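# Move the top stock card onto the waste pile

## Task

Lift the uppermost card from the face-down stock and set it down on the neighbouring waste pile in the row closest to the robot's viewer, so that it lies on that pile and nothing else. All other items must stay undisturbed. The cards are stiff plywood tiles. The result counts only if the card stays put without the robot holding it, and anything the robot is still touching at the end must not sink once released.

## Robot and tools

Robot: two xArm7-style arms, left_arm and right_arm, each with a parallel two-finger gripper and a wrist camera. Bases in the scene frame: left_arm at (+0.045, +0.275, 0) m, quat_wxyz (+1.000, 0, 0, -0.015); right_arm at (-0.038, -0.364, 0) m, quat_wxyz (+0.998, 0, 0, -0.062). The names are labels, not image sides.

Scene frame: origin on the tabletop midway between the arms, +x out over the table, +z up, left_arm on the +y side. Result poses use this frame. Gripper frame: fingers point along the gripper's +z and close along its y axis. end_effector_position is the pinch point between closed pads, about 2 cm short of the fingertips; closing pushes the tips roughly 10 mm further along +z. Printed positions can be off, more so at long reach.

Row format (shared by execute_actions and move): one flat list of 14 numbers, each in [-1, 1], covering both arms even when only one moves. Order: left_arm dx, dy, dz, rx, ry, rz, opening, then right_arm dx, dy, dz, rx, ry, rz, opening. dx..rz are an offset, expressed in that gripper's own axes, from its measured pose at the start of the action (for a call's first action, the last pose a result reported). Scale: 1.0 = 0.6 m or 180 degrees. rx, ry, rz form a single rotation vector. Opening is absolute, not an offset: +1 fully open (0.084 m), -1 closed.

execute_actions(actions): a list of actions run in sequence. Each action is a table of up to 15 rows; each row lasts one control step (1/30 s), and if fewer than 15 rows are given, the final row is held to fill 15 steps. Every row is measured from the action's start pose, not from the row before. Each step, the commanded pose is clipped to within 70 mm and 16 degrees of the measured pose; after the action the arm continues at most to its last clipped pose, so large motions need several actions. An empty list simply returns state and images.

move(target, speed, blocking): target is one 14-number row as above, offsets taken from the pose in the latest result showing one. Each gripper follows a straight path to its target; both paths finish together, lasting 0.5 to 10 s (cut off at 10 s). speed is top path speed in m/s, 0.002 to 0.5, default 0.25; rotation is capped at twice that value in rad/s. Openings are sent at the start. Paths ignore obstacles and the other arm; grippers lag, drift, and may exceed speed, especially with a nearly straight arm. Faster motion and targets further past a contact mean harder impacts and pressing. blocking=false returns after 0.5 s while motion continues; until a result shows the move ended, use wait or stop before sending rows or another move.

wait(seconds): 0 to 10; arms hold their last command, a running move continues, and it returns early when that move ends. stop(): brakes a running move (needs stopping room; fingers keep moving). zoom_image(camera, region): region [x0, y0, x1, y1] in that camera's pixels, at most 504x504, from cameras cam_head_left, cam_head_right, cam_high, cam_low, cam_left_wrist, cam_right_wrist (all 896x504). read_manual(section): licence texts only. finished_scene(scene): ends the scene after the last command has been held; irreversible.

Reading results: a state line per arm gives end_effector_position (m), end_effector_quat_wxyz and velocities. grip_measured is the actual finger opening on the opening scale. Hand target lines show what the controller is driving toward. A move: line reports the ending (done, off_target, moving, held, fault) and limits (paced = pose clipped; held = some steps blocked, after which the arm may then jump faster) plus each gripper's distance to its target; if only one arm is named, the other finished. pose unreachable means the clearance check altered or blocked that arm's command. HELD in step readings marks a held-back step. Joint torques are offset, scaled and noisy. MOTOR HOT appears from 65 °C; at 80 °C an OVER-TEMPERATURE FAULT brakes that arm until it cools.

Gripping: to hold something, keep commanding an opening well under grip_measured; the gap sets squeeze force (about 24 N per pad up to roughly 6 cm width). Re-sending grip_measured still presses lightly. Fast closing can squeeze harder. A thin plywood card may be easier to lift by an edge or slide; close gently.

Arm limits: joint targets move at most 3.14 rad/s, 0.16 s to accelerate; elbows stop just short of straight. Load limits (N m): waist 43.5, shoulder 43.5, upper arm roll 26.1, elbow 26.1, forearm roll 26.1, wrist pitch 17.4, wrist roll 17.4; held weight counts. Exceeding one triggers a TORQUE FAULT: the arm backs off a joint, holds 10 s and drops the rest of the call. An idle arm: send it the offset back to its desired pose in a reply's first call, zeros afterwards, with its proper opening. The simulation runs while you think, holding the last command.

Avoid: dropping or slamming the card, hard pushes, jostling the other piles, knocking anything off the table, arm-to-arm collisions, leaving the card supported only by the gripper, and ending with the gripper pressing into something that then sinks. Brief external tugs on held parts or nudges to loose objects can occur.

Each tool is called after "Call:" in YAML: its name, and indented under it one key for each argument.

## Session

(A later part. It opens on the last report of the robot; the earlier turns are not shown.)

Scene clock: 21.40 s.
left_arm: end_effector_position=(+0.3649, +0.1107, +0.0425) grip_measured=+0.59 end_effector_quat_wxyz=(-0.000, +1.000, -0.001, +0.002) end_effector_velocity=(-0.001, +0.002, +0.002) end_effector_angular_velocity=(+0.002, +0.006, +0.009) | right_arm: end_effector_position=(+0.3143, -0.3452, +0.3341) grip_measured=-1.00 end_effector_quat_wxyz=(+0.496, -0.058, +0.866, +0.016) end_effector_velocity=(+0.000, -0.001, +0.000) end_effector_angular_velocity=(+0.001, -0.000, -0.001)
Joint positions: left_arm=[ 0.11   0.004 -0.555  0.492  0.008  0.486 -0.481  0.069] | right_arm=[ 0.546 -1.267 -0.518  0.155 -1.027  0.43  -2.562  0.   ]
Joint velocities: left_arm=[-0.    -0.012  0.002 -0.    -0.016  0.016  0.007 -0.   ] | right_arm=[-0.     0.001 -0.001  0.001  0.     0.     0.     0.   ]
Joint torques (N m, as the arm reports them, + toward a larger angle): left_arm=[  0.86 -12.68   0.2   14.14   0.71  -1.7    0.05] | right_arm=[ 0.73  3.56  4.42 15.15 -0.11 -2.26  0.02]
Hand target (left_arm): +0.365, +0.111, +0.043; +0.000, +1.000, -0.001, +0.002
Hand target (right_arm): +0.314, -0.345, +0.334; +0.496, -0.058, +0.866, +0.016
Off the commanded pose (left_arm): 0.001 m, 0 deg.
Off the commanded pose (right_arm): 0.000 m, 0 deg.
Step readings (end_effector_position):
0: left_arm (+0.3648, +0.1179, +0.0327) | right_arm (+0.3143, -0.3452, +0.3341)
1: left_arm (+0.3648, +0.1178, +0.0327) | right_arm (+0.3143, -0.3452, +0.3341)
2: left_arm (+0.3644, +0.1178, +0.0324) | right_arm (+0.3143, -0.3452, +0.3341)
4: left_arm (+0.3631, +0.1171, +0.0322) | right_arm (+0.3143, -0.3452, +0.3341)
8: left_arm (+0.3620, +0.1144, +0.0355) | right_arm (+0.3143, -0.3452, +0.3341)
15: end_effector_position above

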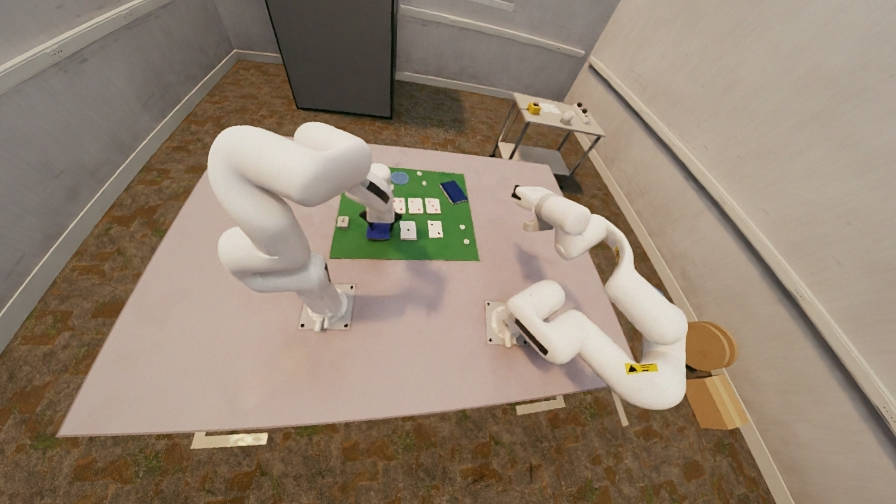

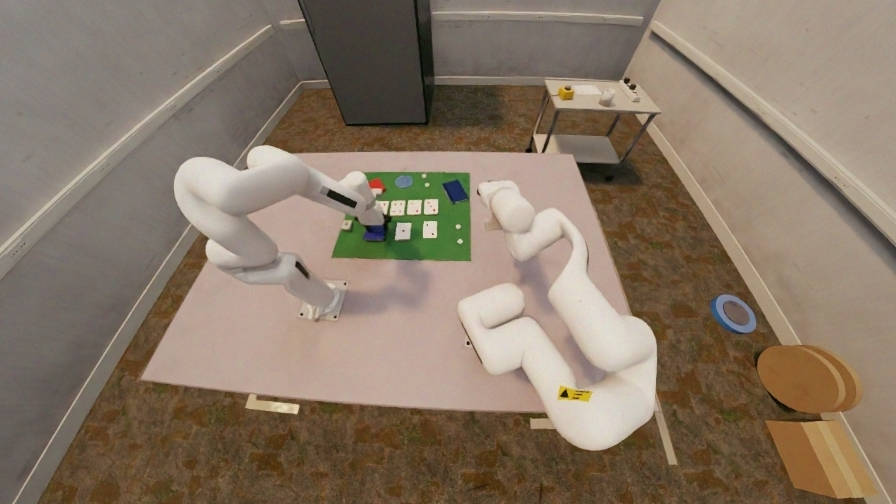

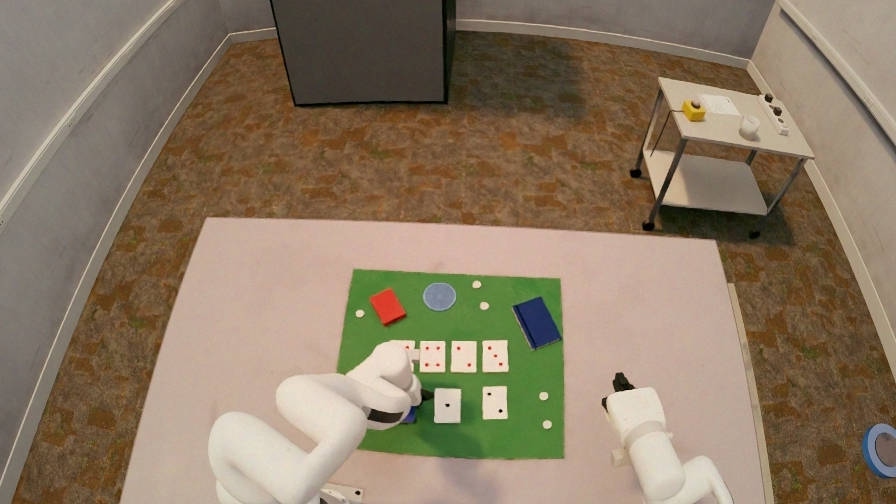

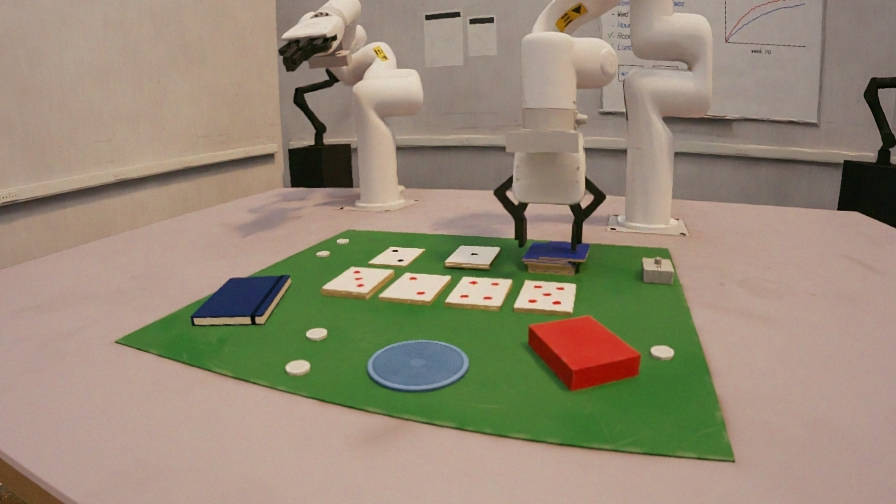

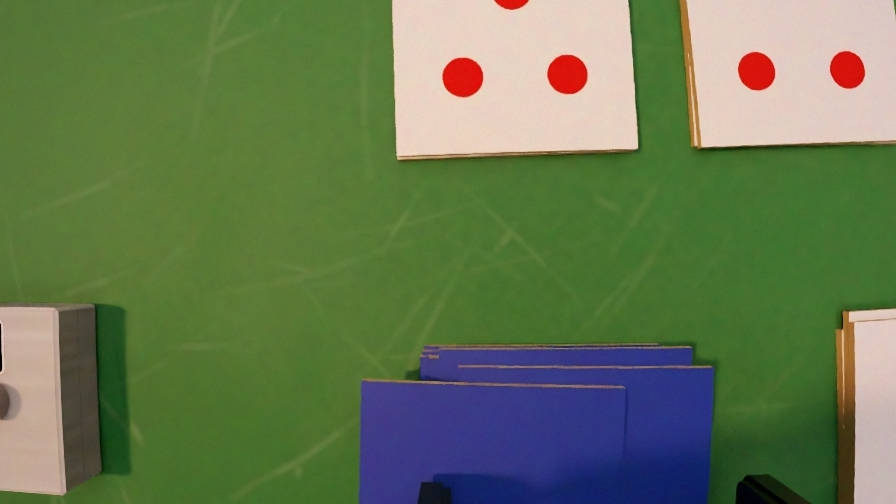

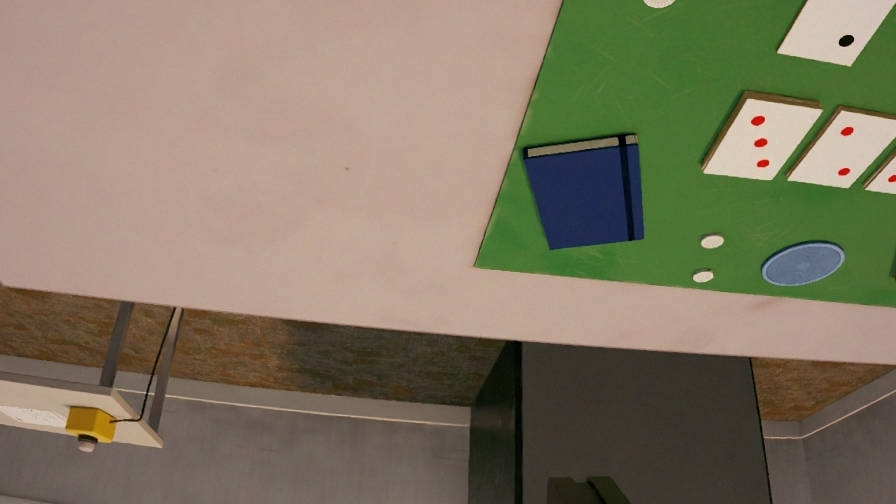

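Call:
execute_actions:
  actions:
    - [[0,0,-0.006,0,0,0,0.59,0,0,0,0,0,0,-1],[0,0,-0.012,0,0,0,0.59,0,0,0,0,0,0,-1],[0,0,-0.018,0,0,0,0.59,0,0,0,0,0,0,-1],[0,0,-0.024,0,0,0,0.59,0,0,0,0,0,0,-1],[0,0,-0.03,0,0,0,0.59,0,0,0,0,0,0,-1],[0,0,-0.036,0,0,0,0.59,0,0,0,0,0,0,-1],[0,0,-0.042,0,0,0,0.4,0,0,0,0,0,0,-1],[0,0,-0.046,0,0,0,0.2,0,0,0,0,0,0,-1],[0,0,-0.046,0,0,0,0,0,0,0,0,0,0,-1],[0,0,-0.046,0,0,0,-0.3,0,0,0,0,0,0,-1],[0,0,-0.046,0,0,0,-0.62,0,0,0,0,0,0,-1]]

Call:
move:
  target: [-0.058,-0.129,0.043,-0.3056,0,0,-0.62, 0,0,0,0,0,0,-1]
  speed: 0.3

Call:
zoom_image:
  camera: "cam_low"
  region: [500, 170, 700, 300]

Scene clock: 28.73 s.
left_arm: end_effector_position=(+0.3648, +0.1109, +0.0697) grip_measured=-0.64 end_effector_quat_wxyz=(-0.000, +1.000, -0.001, +0.002) end_effector_velocity=(-0.007, +0.005, -0.001) end_effector_angular_velocity=(+0.004, +0.022, +0.004) | right_arm: end_effector_position=(+0.3143, -0.3452, +0.3341) grip_measured=-1.00 end_effector_quat_wxyz=(+0.496, -0.058, +0.866, +0.016) end_effector_velocity=(+0.000, -0.000, -0.000) end_effector_angular_velocity=(+0.001, +0.001, -0.000)
Joint positions: left_arm=[ 0.1   -0.095 -0.555  0.506 -0.087  0.586 -0.411  0.016] | right_arm=[ 0.546 -1.267 -0.518  0.155 -1.027  0.43  -2.562  0.   ]
Joint velocities: left_arm=[-0.002 -0.01   0.007 -0.008 -0.018  0.022  0.016 -0.002] | right_arm=[-0.     0.    -0.001  0.     0.001  0.    -0.001  0.   ]
Joint torques (N m, as the arm reports them, + toward a larger angle): left_arm=[  0.79 -12.33   1.26  15.77   0.54  -1.75   0.11] | right_arm=[ 0.83  3.79  4.51 15.26 -0.09 -2.3   0.13]
Hand target (left_arm): +0.365, +0.111, +0.070; -0.000, +1.000, -0.001, +0.002
Hand target (right_arm): +0.314, -0.345, +0.334; +0.496, -0.058, +0.866, +0.016
Off the commanded pose (left_arm): 0.000 m, 0 deg.
Off the commanded pose (right_arm): 0.000 m, 0 deg.
Step readings (end_effector_position):
0: left_arm (+0.3653, +0.1106, +0.0431) | right_arm (+0.3143, -0.3452, +0.3341)
1: left_arm (+0.3652, +0.1107, +0.0431) | right_arm (+0.3143, -0.3452, +0.3341)
2: left_arm (+0.3648, +0.1108, +0.0436) | right_arm (+0.3143, -0.3452, +0.3341)
4: left_arm (+0.3643, +0.1110, +0.0475) | right_arm (+0.3143, -0.3452, +0.3341)
8: left_arm (+0.3654, +0.1101, +0.0610) | right_arm (+0.3143, -0.3452, +0.3341)
15: end_effector_position above

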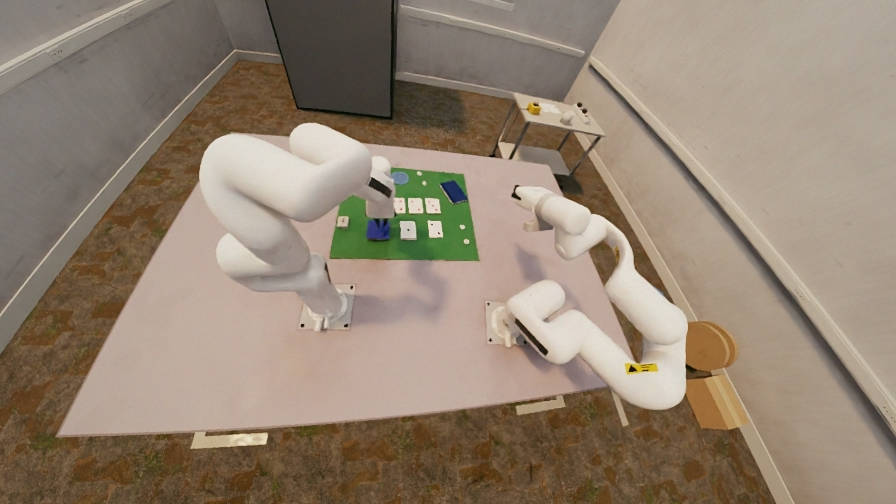

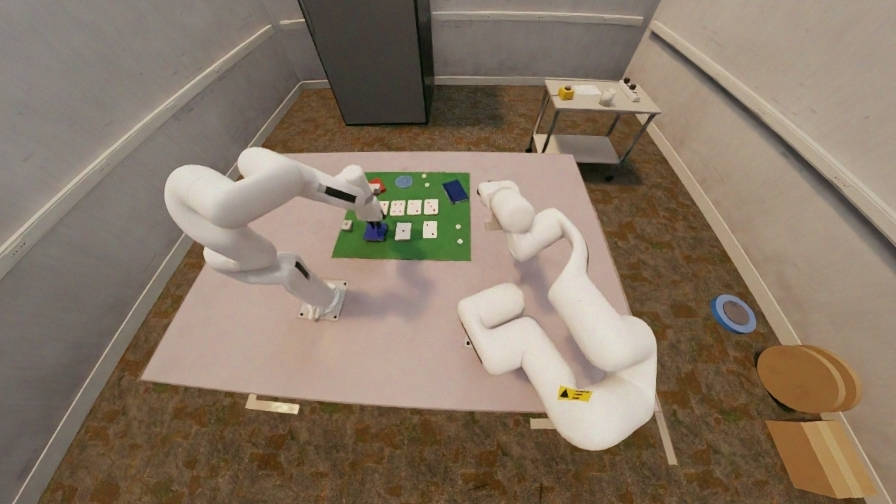

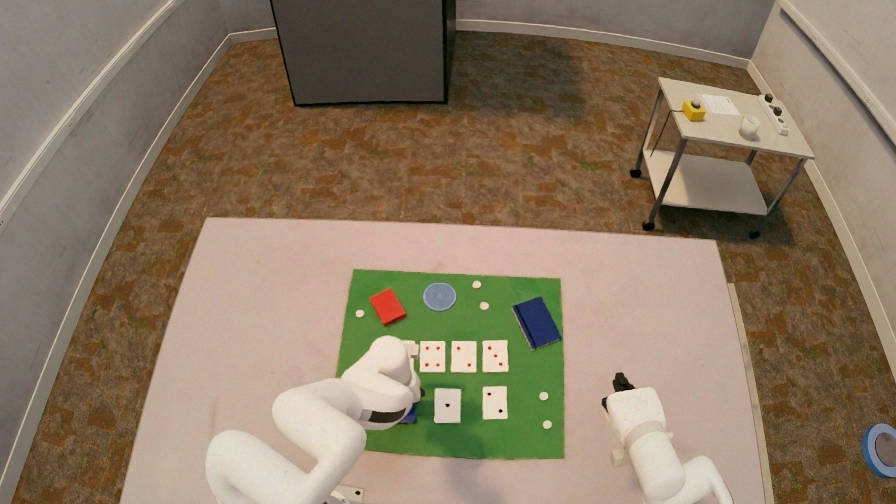

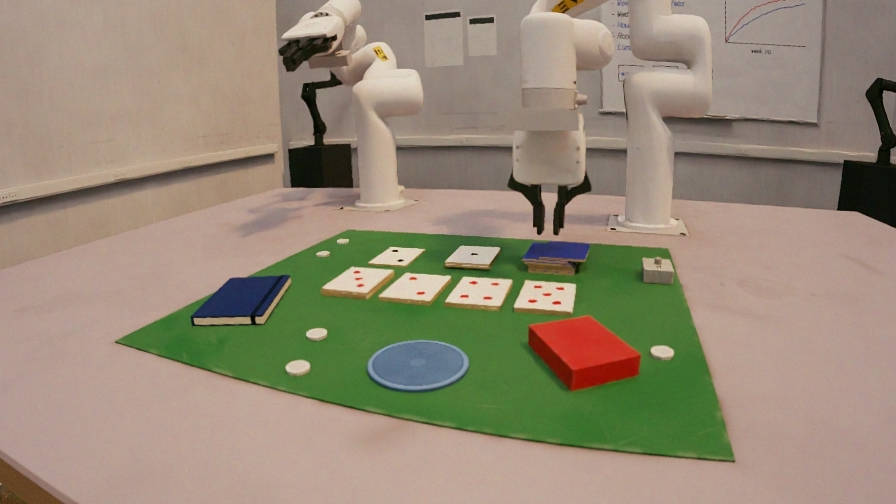

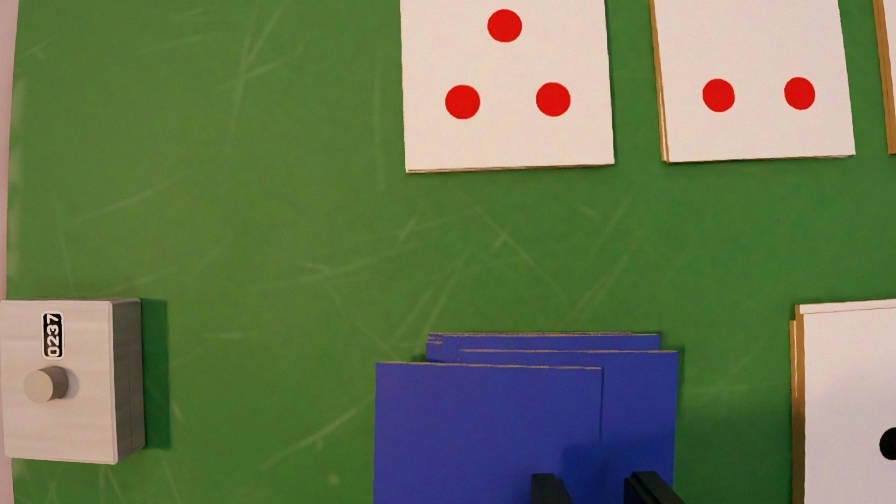

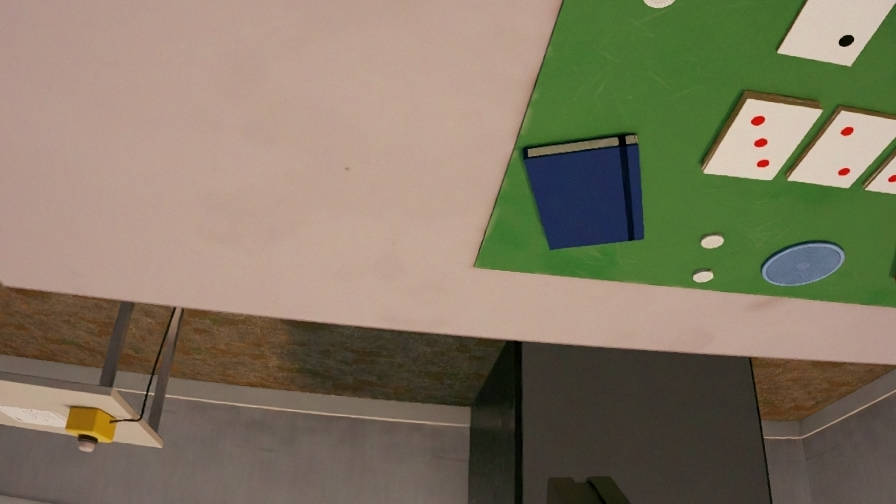

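Scene clock: 30.80 s.
left_arm: end_effector_position=(+0.3292, +0.1874, +0.0438) grip_measured=-0.64 end_effector_quat_wxyz=(+0.462, +0.887, -0.002, +0.001) end_effector_velocity=(+0.000, +0.001, -0.000) end_effector_angular_velocity=(-0.005, +0.001, +0.003) | right_arm: end_effector_position=(+0.3143, -0.3452, +0.3341) grip_measured=-1.00 end_effector_quat_wxyz=(+0.496, -0.058, +0.866, +0.016) end_effector_velocity=(+0.000, -0.000, +0.000) end_effector_angular_velocity=(-0.002, -0.001, +0.000)
Joint positions: left_arm=[ 0.271  0.139  0.048  0.447 -1.108  1.08   1.242  0.016] | right_arm=[ 0.546 -1.267 -0.518  0.155 -1.027  0.43  -2.562  0.   ]
Joint velocities: left_arm=[0.004 0.006 0.003 0.003 0.    0.005 0.003 0.   ] | right_arm=[-0.     0.     0.001  0.001  0.    -0.    -0.001  0.   ]
Joint torques (N m, as the arm reports them, + toward a larger angle): left_arm=[  0.65 -15.6    0.15  10.22   0.2    0.07   0.03] | right_arm=[ 0.9   3.62  4.44 15.11 -0.09 -2.32  0.05]
Hand target (left_arm): +0.329, +0.188, +0.044; +0.462, +0.887, -0.001, +0.001
Hand target (right_arm): +0.314, -0.345, +0.334; +0.496, -0.058, +0.866, +0.016
Off the commanded pose (left_arm): 0.001 m, 0 deg.
Off the commanded pose (right_arm): 0.000 m, 0 deg.
move: done

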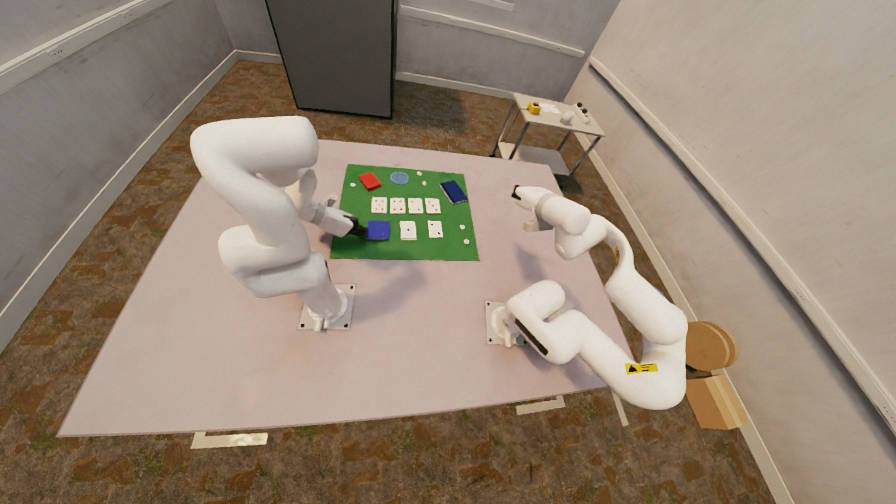

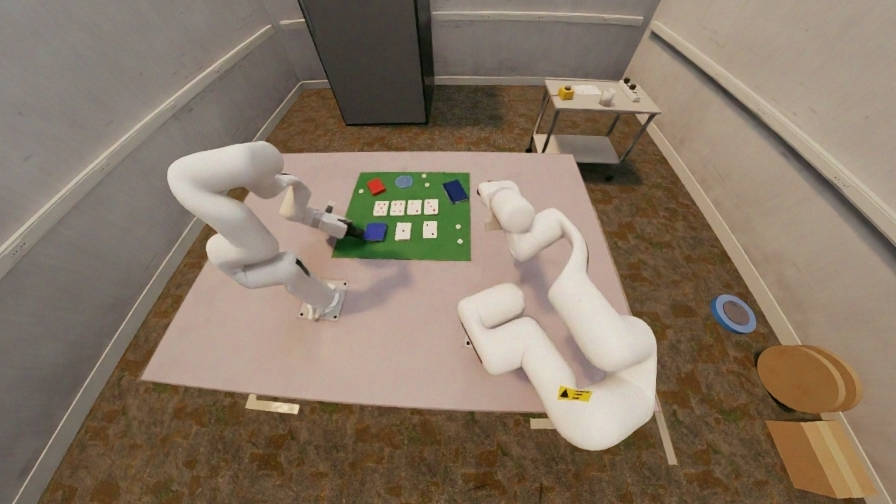

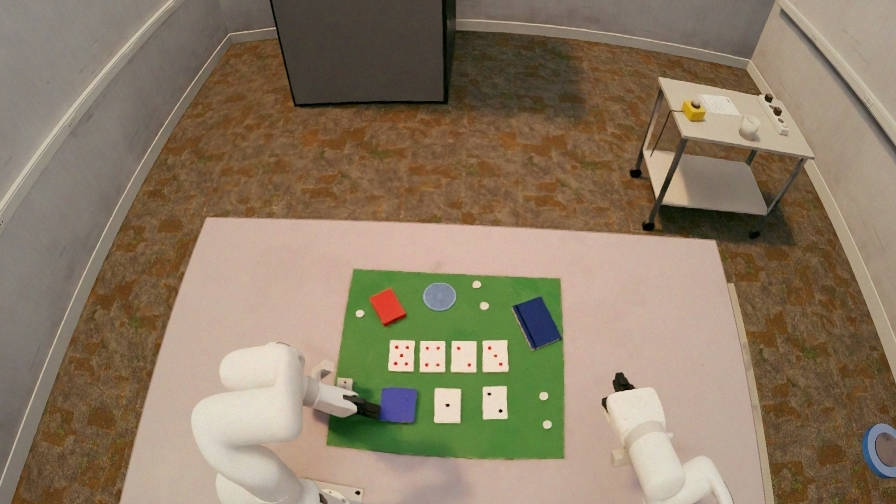

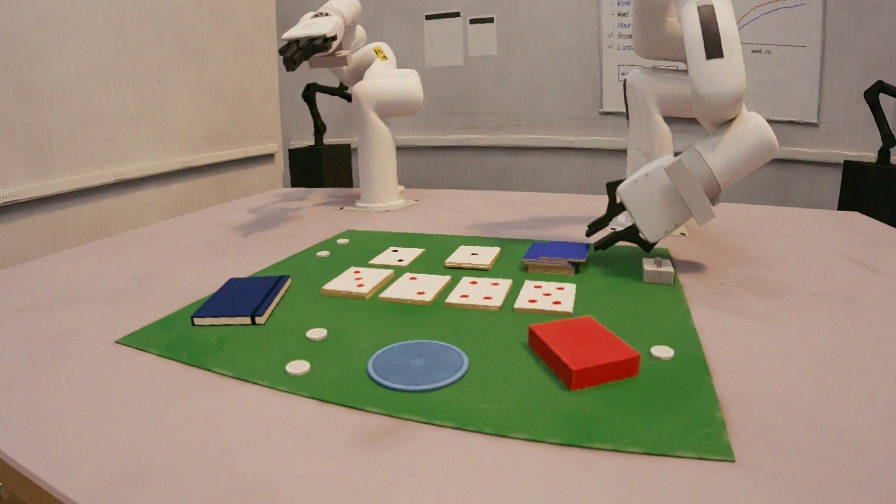

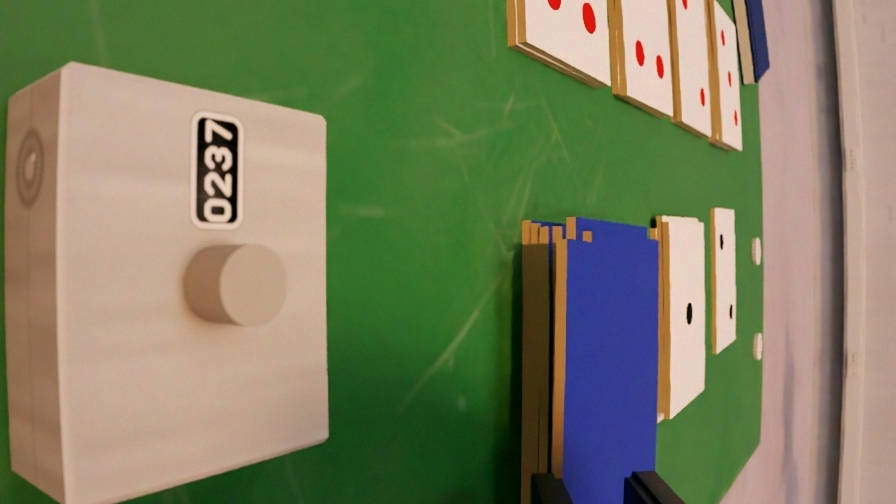

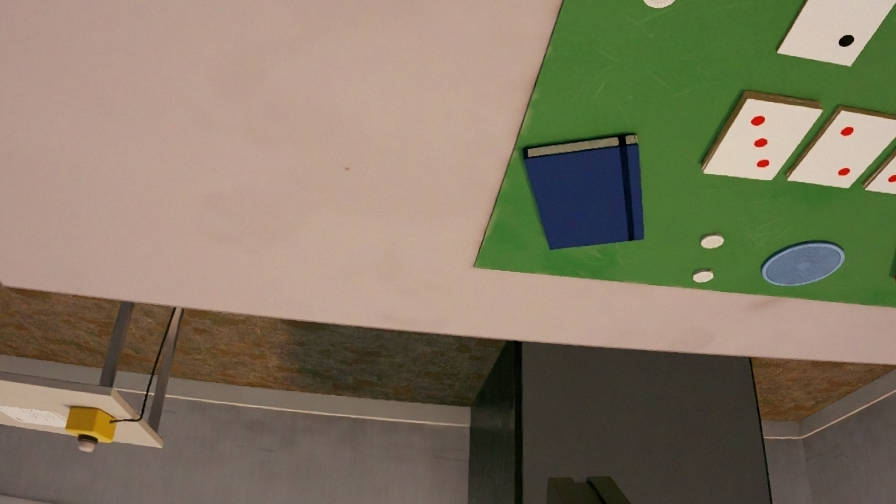

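Region (500, 170, 700, 300) of cam_low's 896x504 image, scaled by 2.520, with more detail than that image has; it fills the top 328 rows of this view, and the rest is white.

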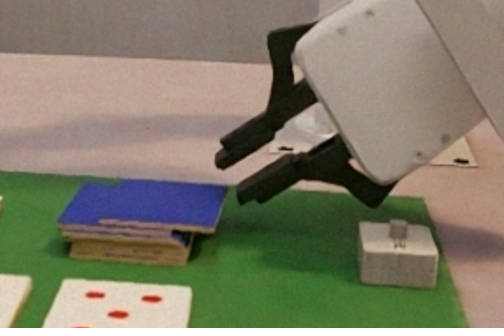

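Call:
move:
  target: [-0.005,-0.0168,0.0118,0,0,0,-0.62, 0,0,0,0,0,0,-1]
  speed: 0.04

Call:
move:
  target: [0,0.0105,0.015,0,0,0,-0.62, 0,0,0,0,0,0,-1]
  speed: 0.04

Call:
zoom_image:
  camera: "cam_low"
  region: [520, 210, 680, 290]

Call:
zoom_image:
  camera: "cam_left_wrist"
  region: [460, 380, 720, 504]

Scene clock: 32.43 s.
left_arm: end_effector_position=(+0.3263, +0.1874, +0.0316) grip_measured=-0.64 end_effector_quat_wxyz=(+0.462, +0.887, -0.002, +0.001) end_effector_velocity=(+0.001, +0.000, +0.000) end_effector_angular_velocity=(+0.001, -0.003, +0.001) | right_arm: end_effector_position=(+0.3143, -0.3452, +0.3341) grip_measured=-1.00 end_effector_quat_wxyz=(+0.496, -0.058, +0.866, +0.016) end_effector_velocity=(+0.000, -0.001, +0.001) end_effector_angular_velocity=(+0.001, -0.001, -0.001)
Joint positions: left_arm=[ 0.272  0.184  0.045  0.45  -1.132  1.063  1.284  0.016] | right_arm=[ 0.546 -1.267 -0.518  0.155 -1.027  0.43  -2.562  0.   ]
Joint velocities: left_arm=[-0.001  0.     0.001  0.001 -0.002 -0.001  0.003 -0.   ] | right_arm=[-0.    -0.    -0.001  0.002 -0.     0.    -0.001  0.   ]
Joint torques (N m, as the arm reports them, + toward a larger angle): left_arm=[  0.57 -15.87   0.14   9.44   0.2    0.05   0.22] | right_arm=[ 0.92  3.68  4.49 15.14 -0.19 -2.28  0.12]
Hand target (left_arm): +0.326, +0.187, +0.032; +0.462, +0.887, -0.002, +0.001
Hand target (right_arm): +0.314, -0.345, +0.334; +0.496, -0.058, +0.866, +0.016
Off the commanded pose (left_arm): 0.000 m, 0 deg.
Off the commanded pose (right_arm): 0.000 m, 0 deg.
move: done

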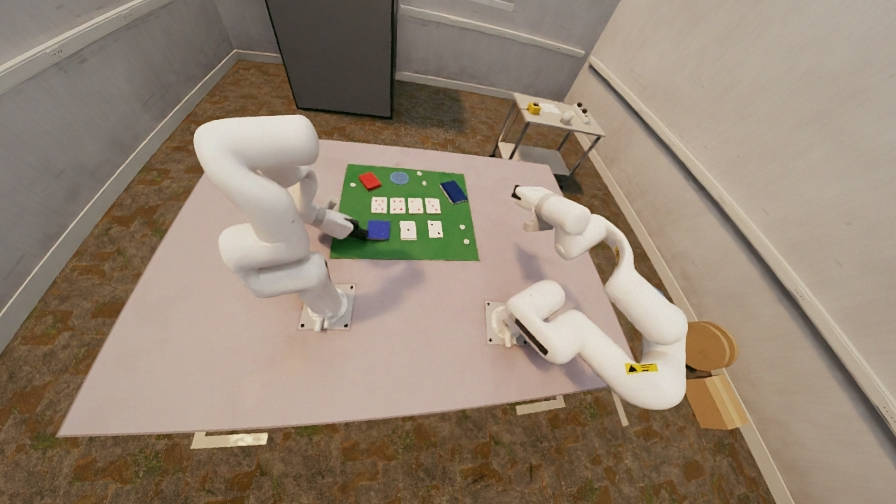

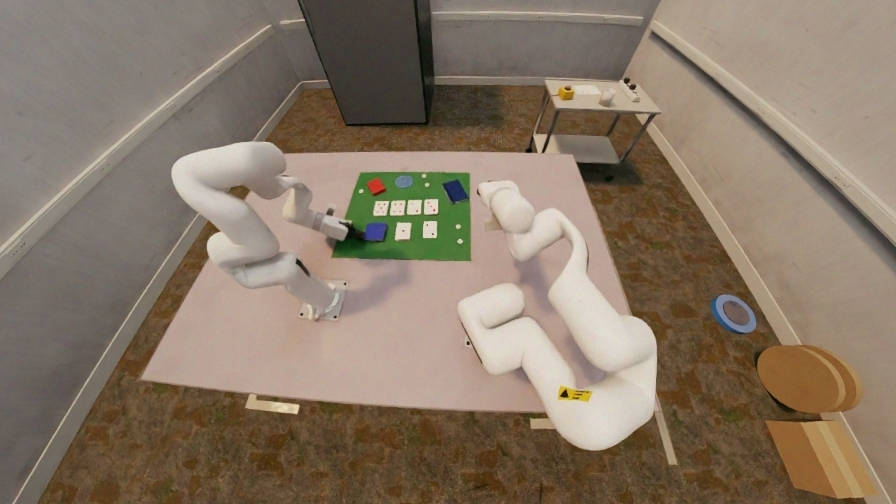

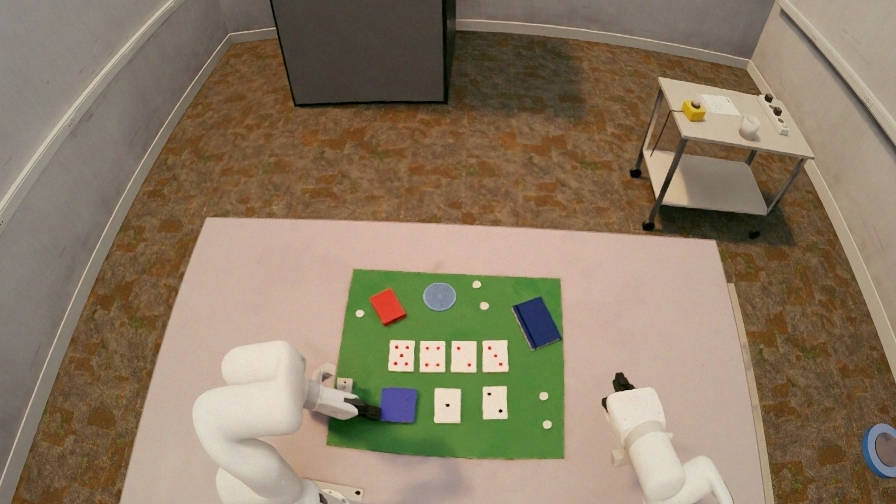

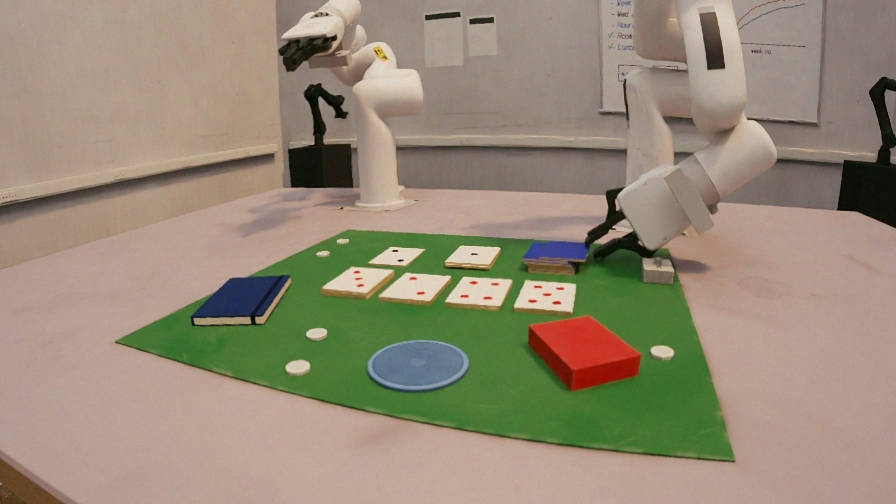

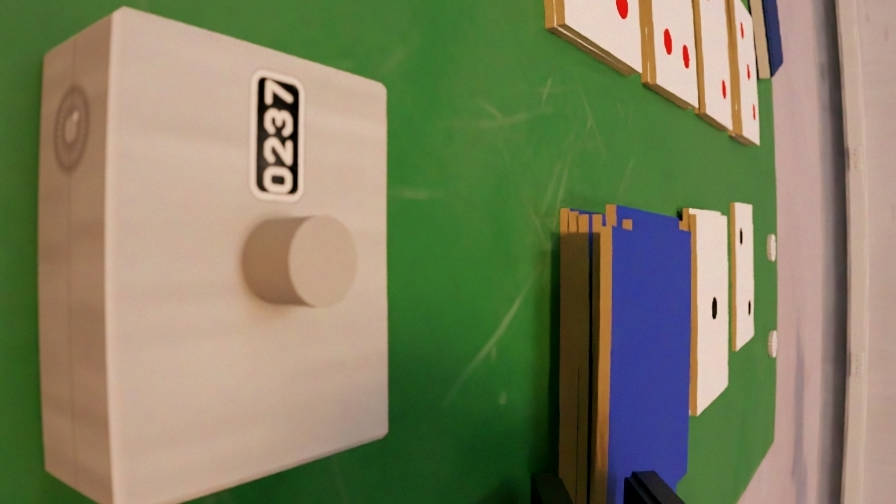

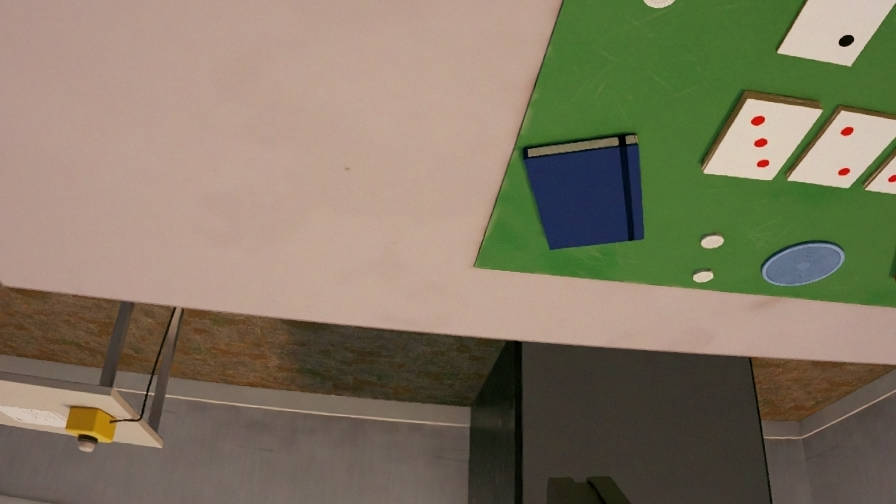

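Scene clock: 33.17 s.
left_arm: end_effector_position=(+0.3263, +0.1765, +0.0316) grip_measured=-0.64 end_effector_quat_wxyz=(+0.462, +0.887, -0.002, +0.001) end_effector_velocity=(+0.000, -0.000, -0.000) end_effector_angular_velocity=(+0.000, +0.001, +0.003) | right_arm: end_effector_position=(+0.3143, -0.3452, +0.3341) grip_measured=-1.00 end_effector_quat_wxyz=(+0.496, -0.058, +0.866, +0.016) end_effector_velocity=(+0.000, +0.000, +0.000) end_effector_angular_velocity=(+0.001, -0.000, +0.000)
Joint positions: left_arm=[ 0.253  0.177  0.025  0.44  -1.167  1.049  1.282  0.016] | right_arm=[ 0.546 -1.267 -0.518  0.155 -1.027  0.43  -2.562  0.   ]
Joint velocities: left_arm=[-0.     0.001  0.    -0.001 -0.003 -0.001 -0.     0.   ] | right_arm=[ 0.001  0.     0.     0.001  0.001 -0.     0.     0.   ]
Joint torques (N m, as the arm reports them, + toward a larger angle): left_arm=[  0.43 -15.91   0.06   9.26   0.28   0.11   0.05] | right_arm=[ 0.69  3.52  4.48 15.01 -0.17 -2.3   0.18]
Hand target (left_arm): +0.326, +0.176, +0.032; +0.462, +0.887, -0.002, +0.001
Hand target (right_arm): +0.314, -0.345, +0.334; +0.496, -0.058, +0.866, +0.016
Off the commanded pose (left_arm): 0.000 m, 0 deg.
Off the commanded pose (right_arm): 0.000 m, 0 deg.
move: done

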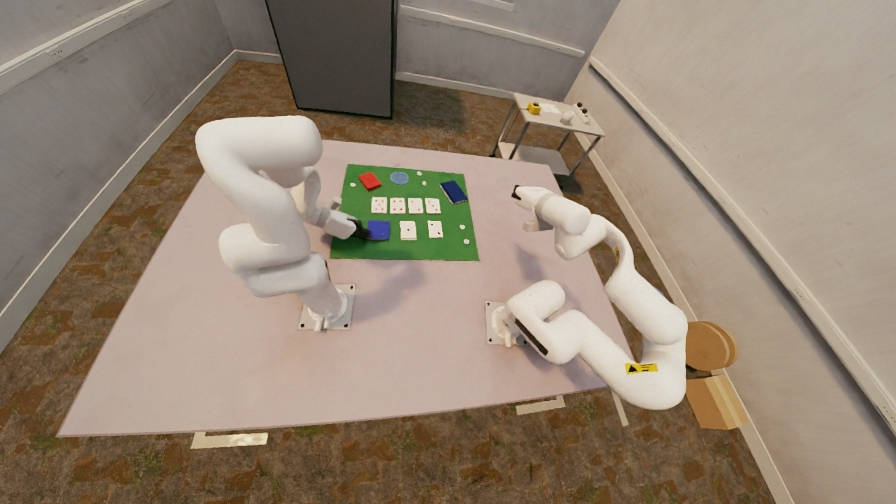

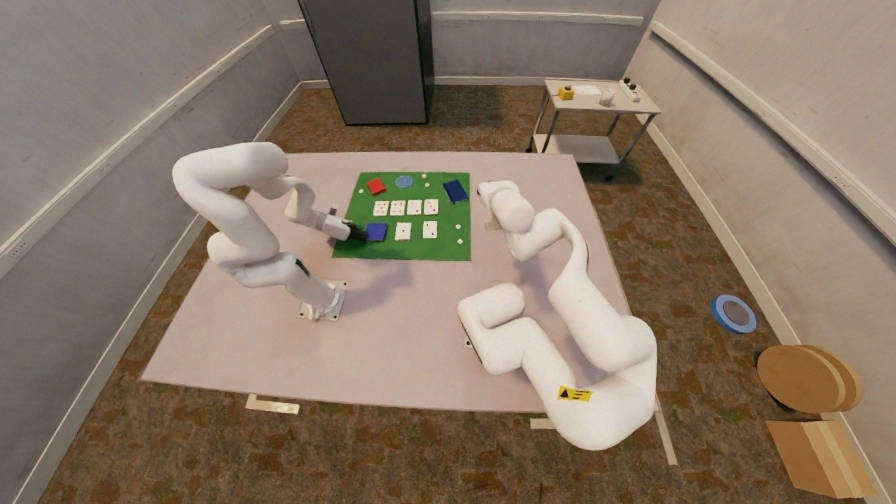

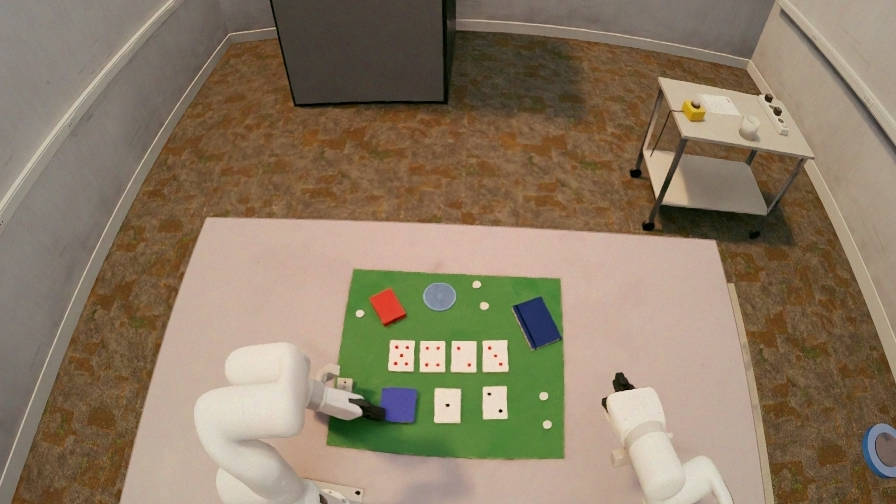

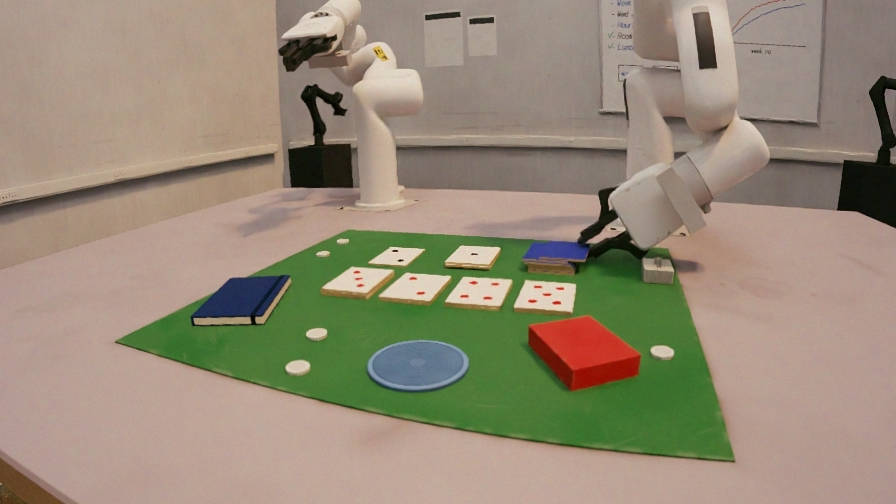

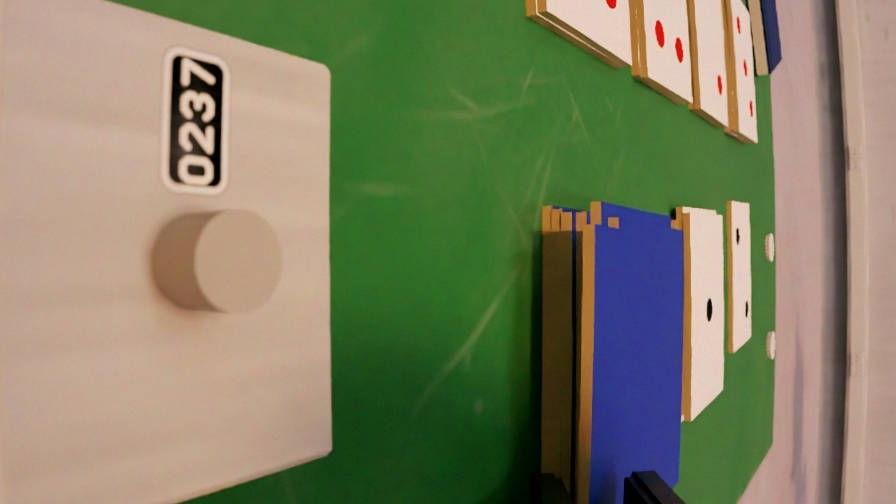

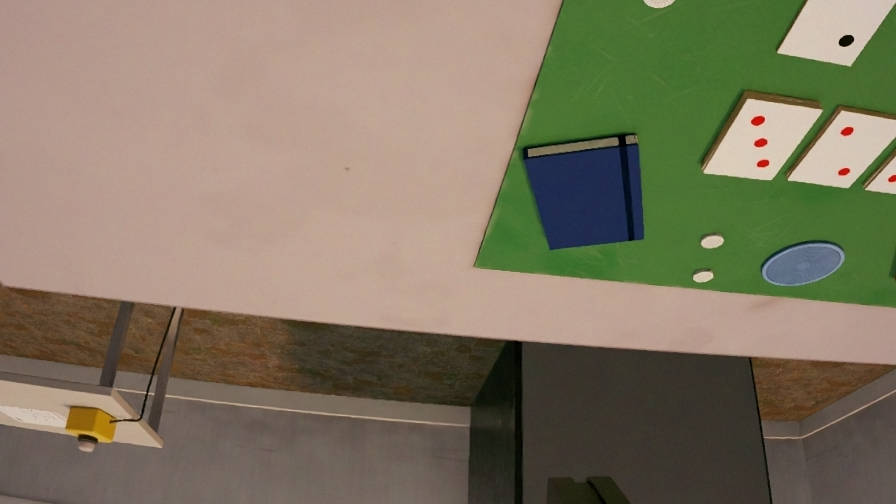

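Region (520, 210, 680, 290) of cam_low's 896x504 image, scaled by 3.150, with more detail than that image has.

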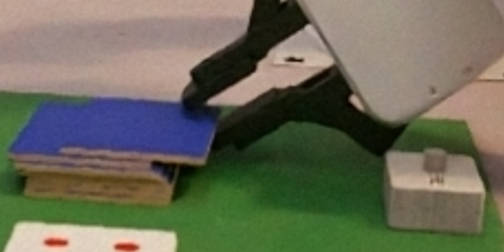

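Region (460, 380, 720, 504) of cam_left_wrist's 896x504 image, scaled by 1.938, with more detail than that image has; it fills the top 240 rows of this view, and the rest is white.

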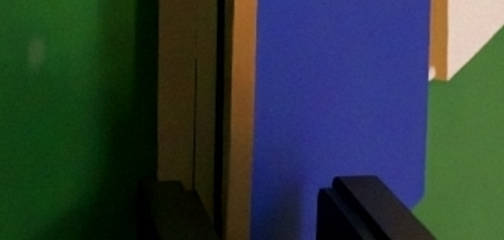

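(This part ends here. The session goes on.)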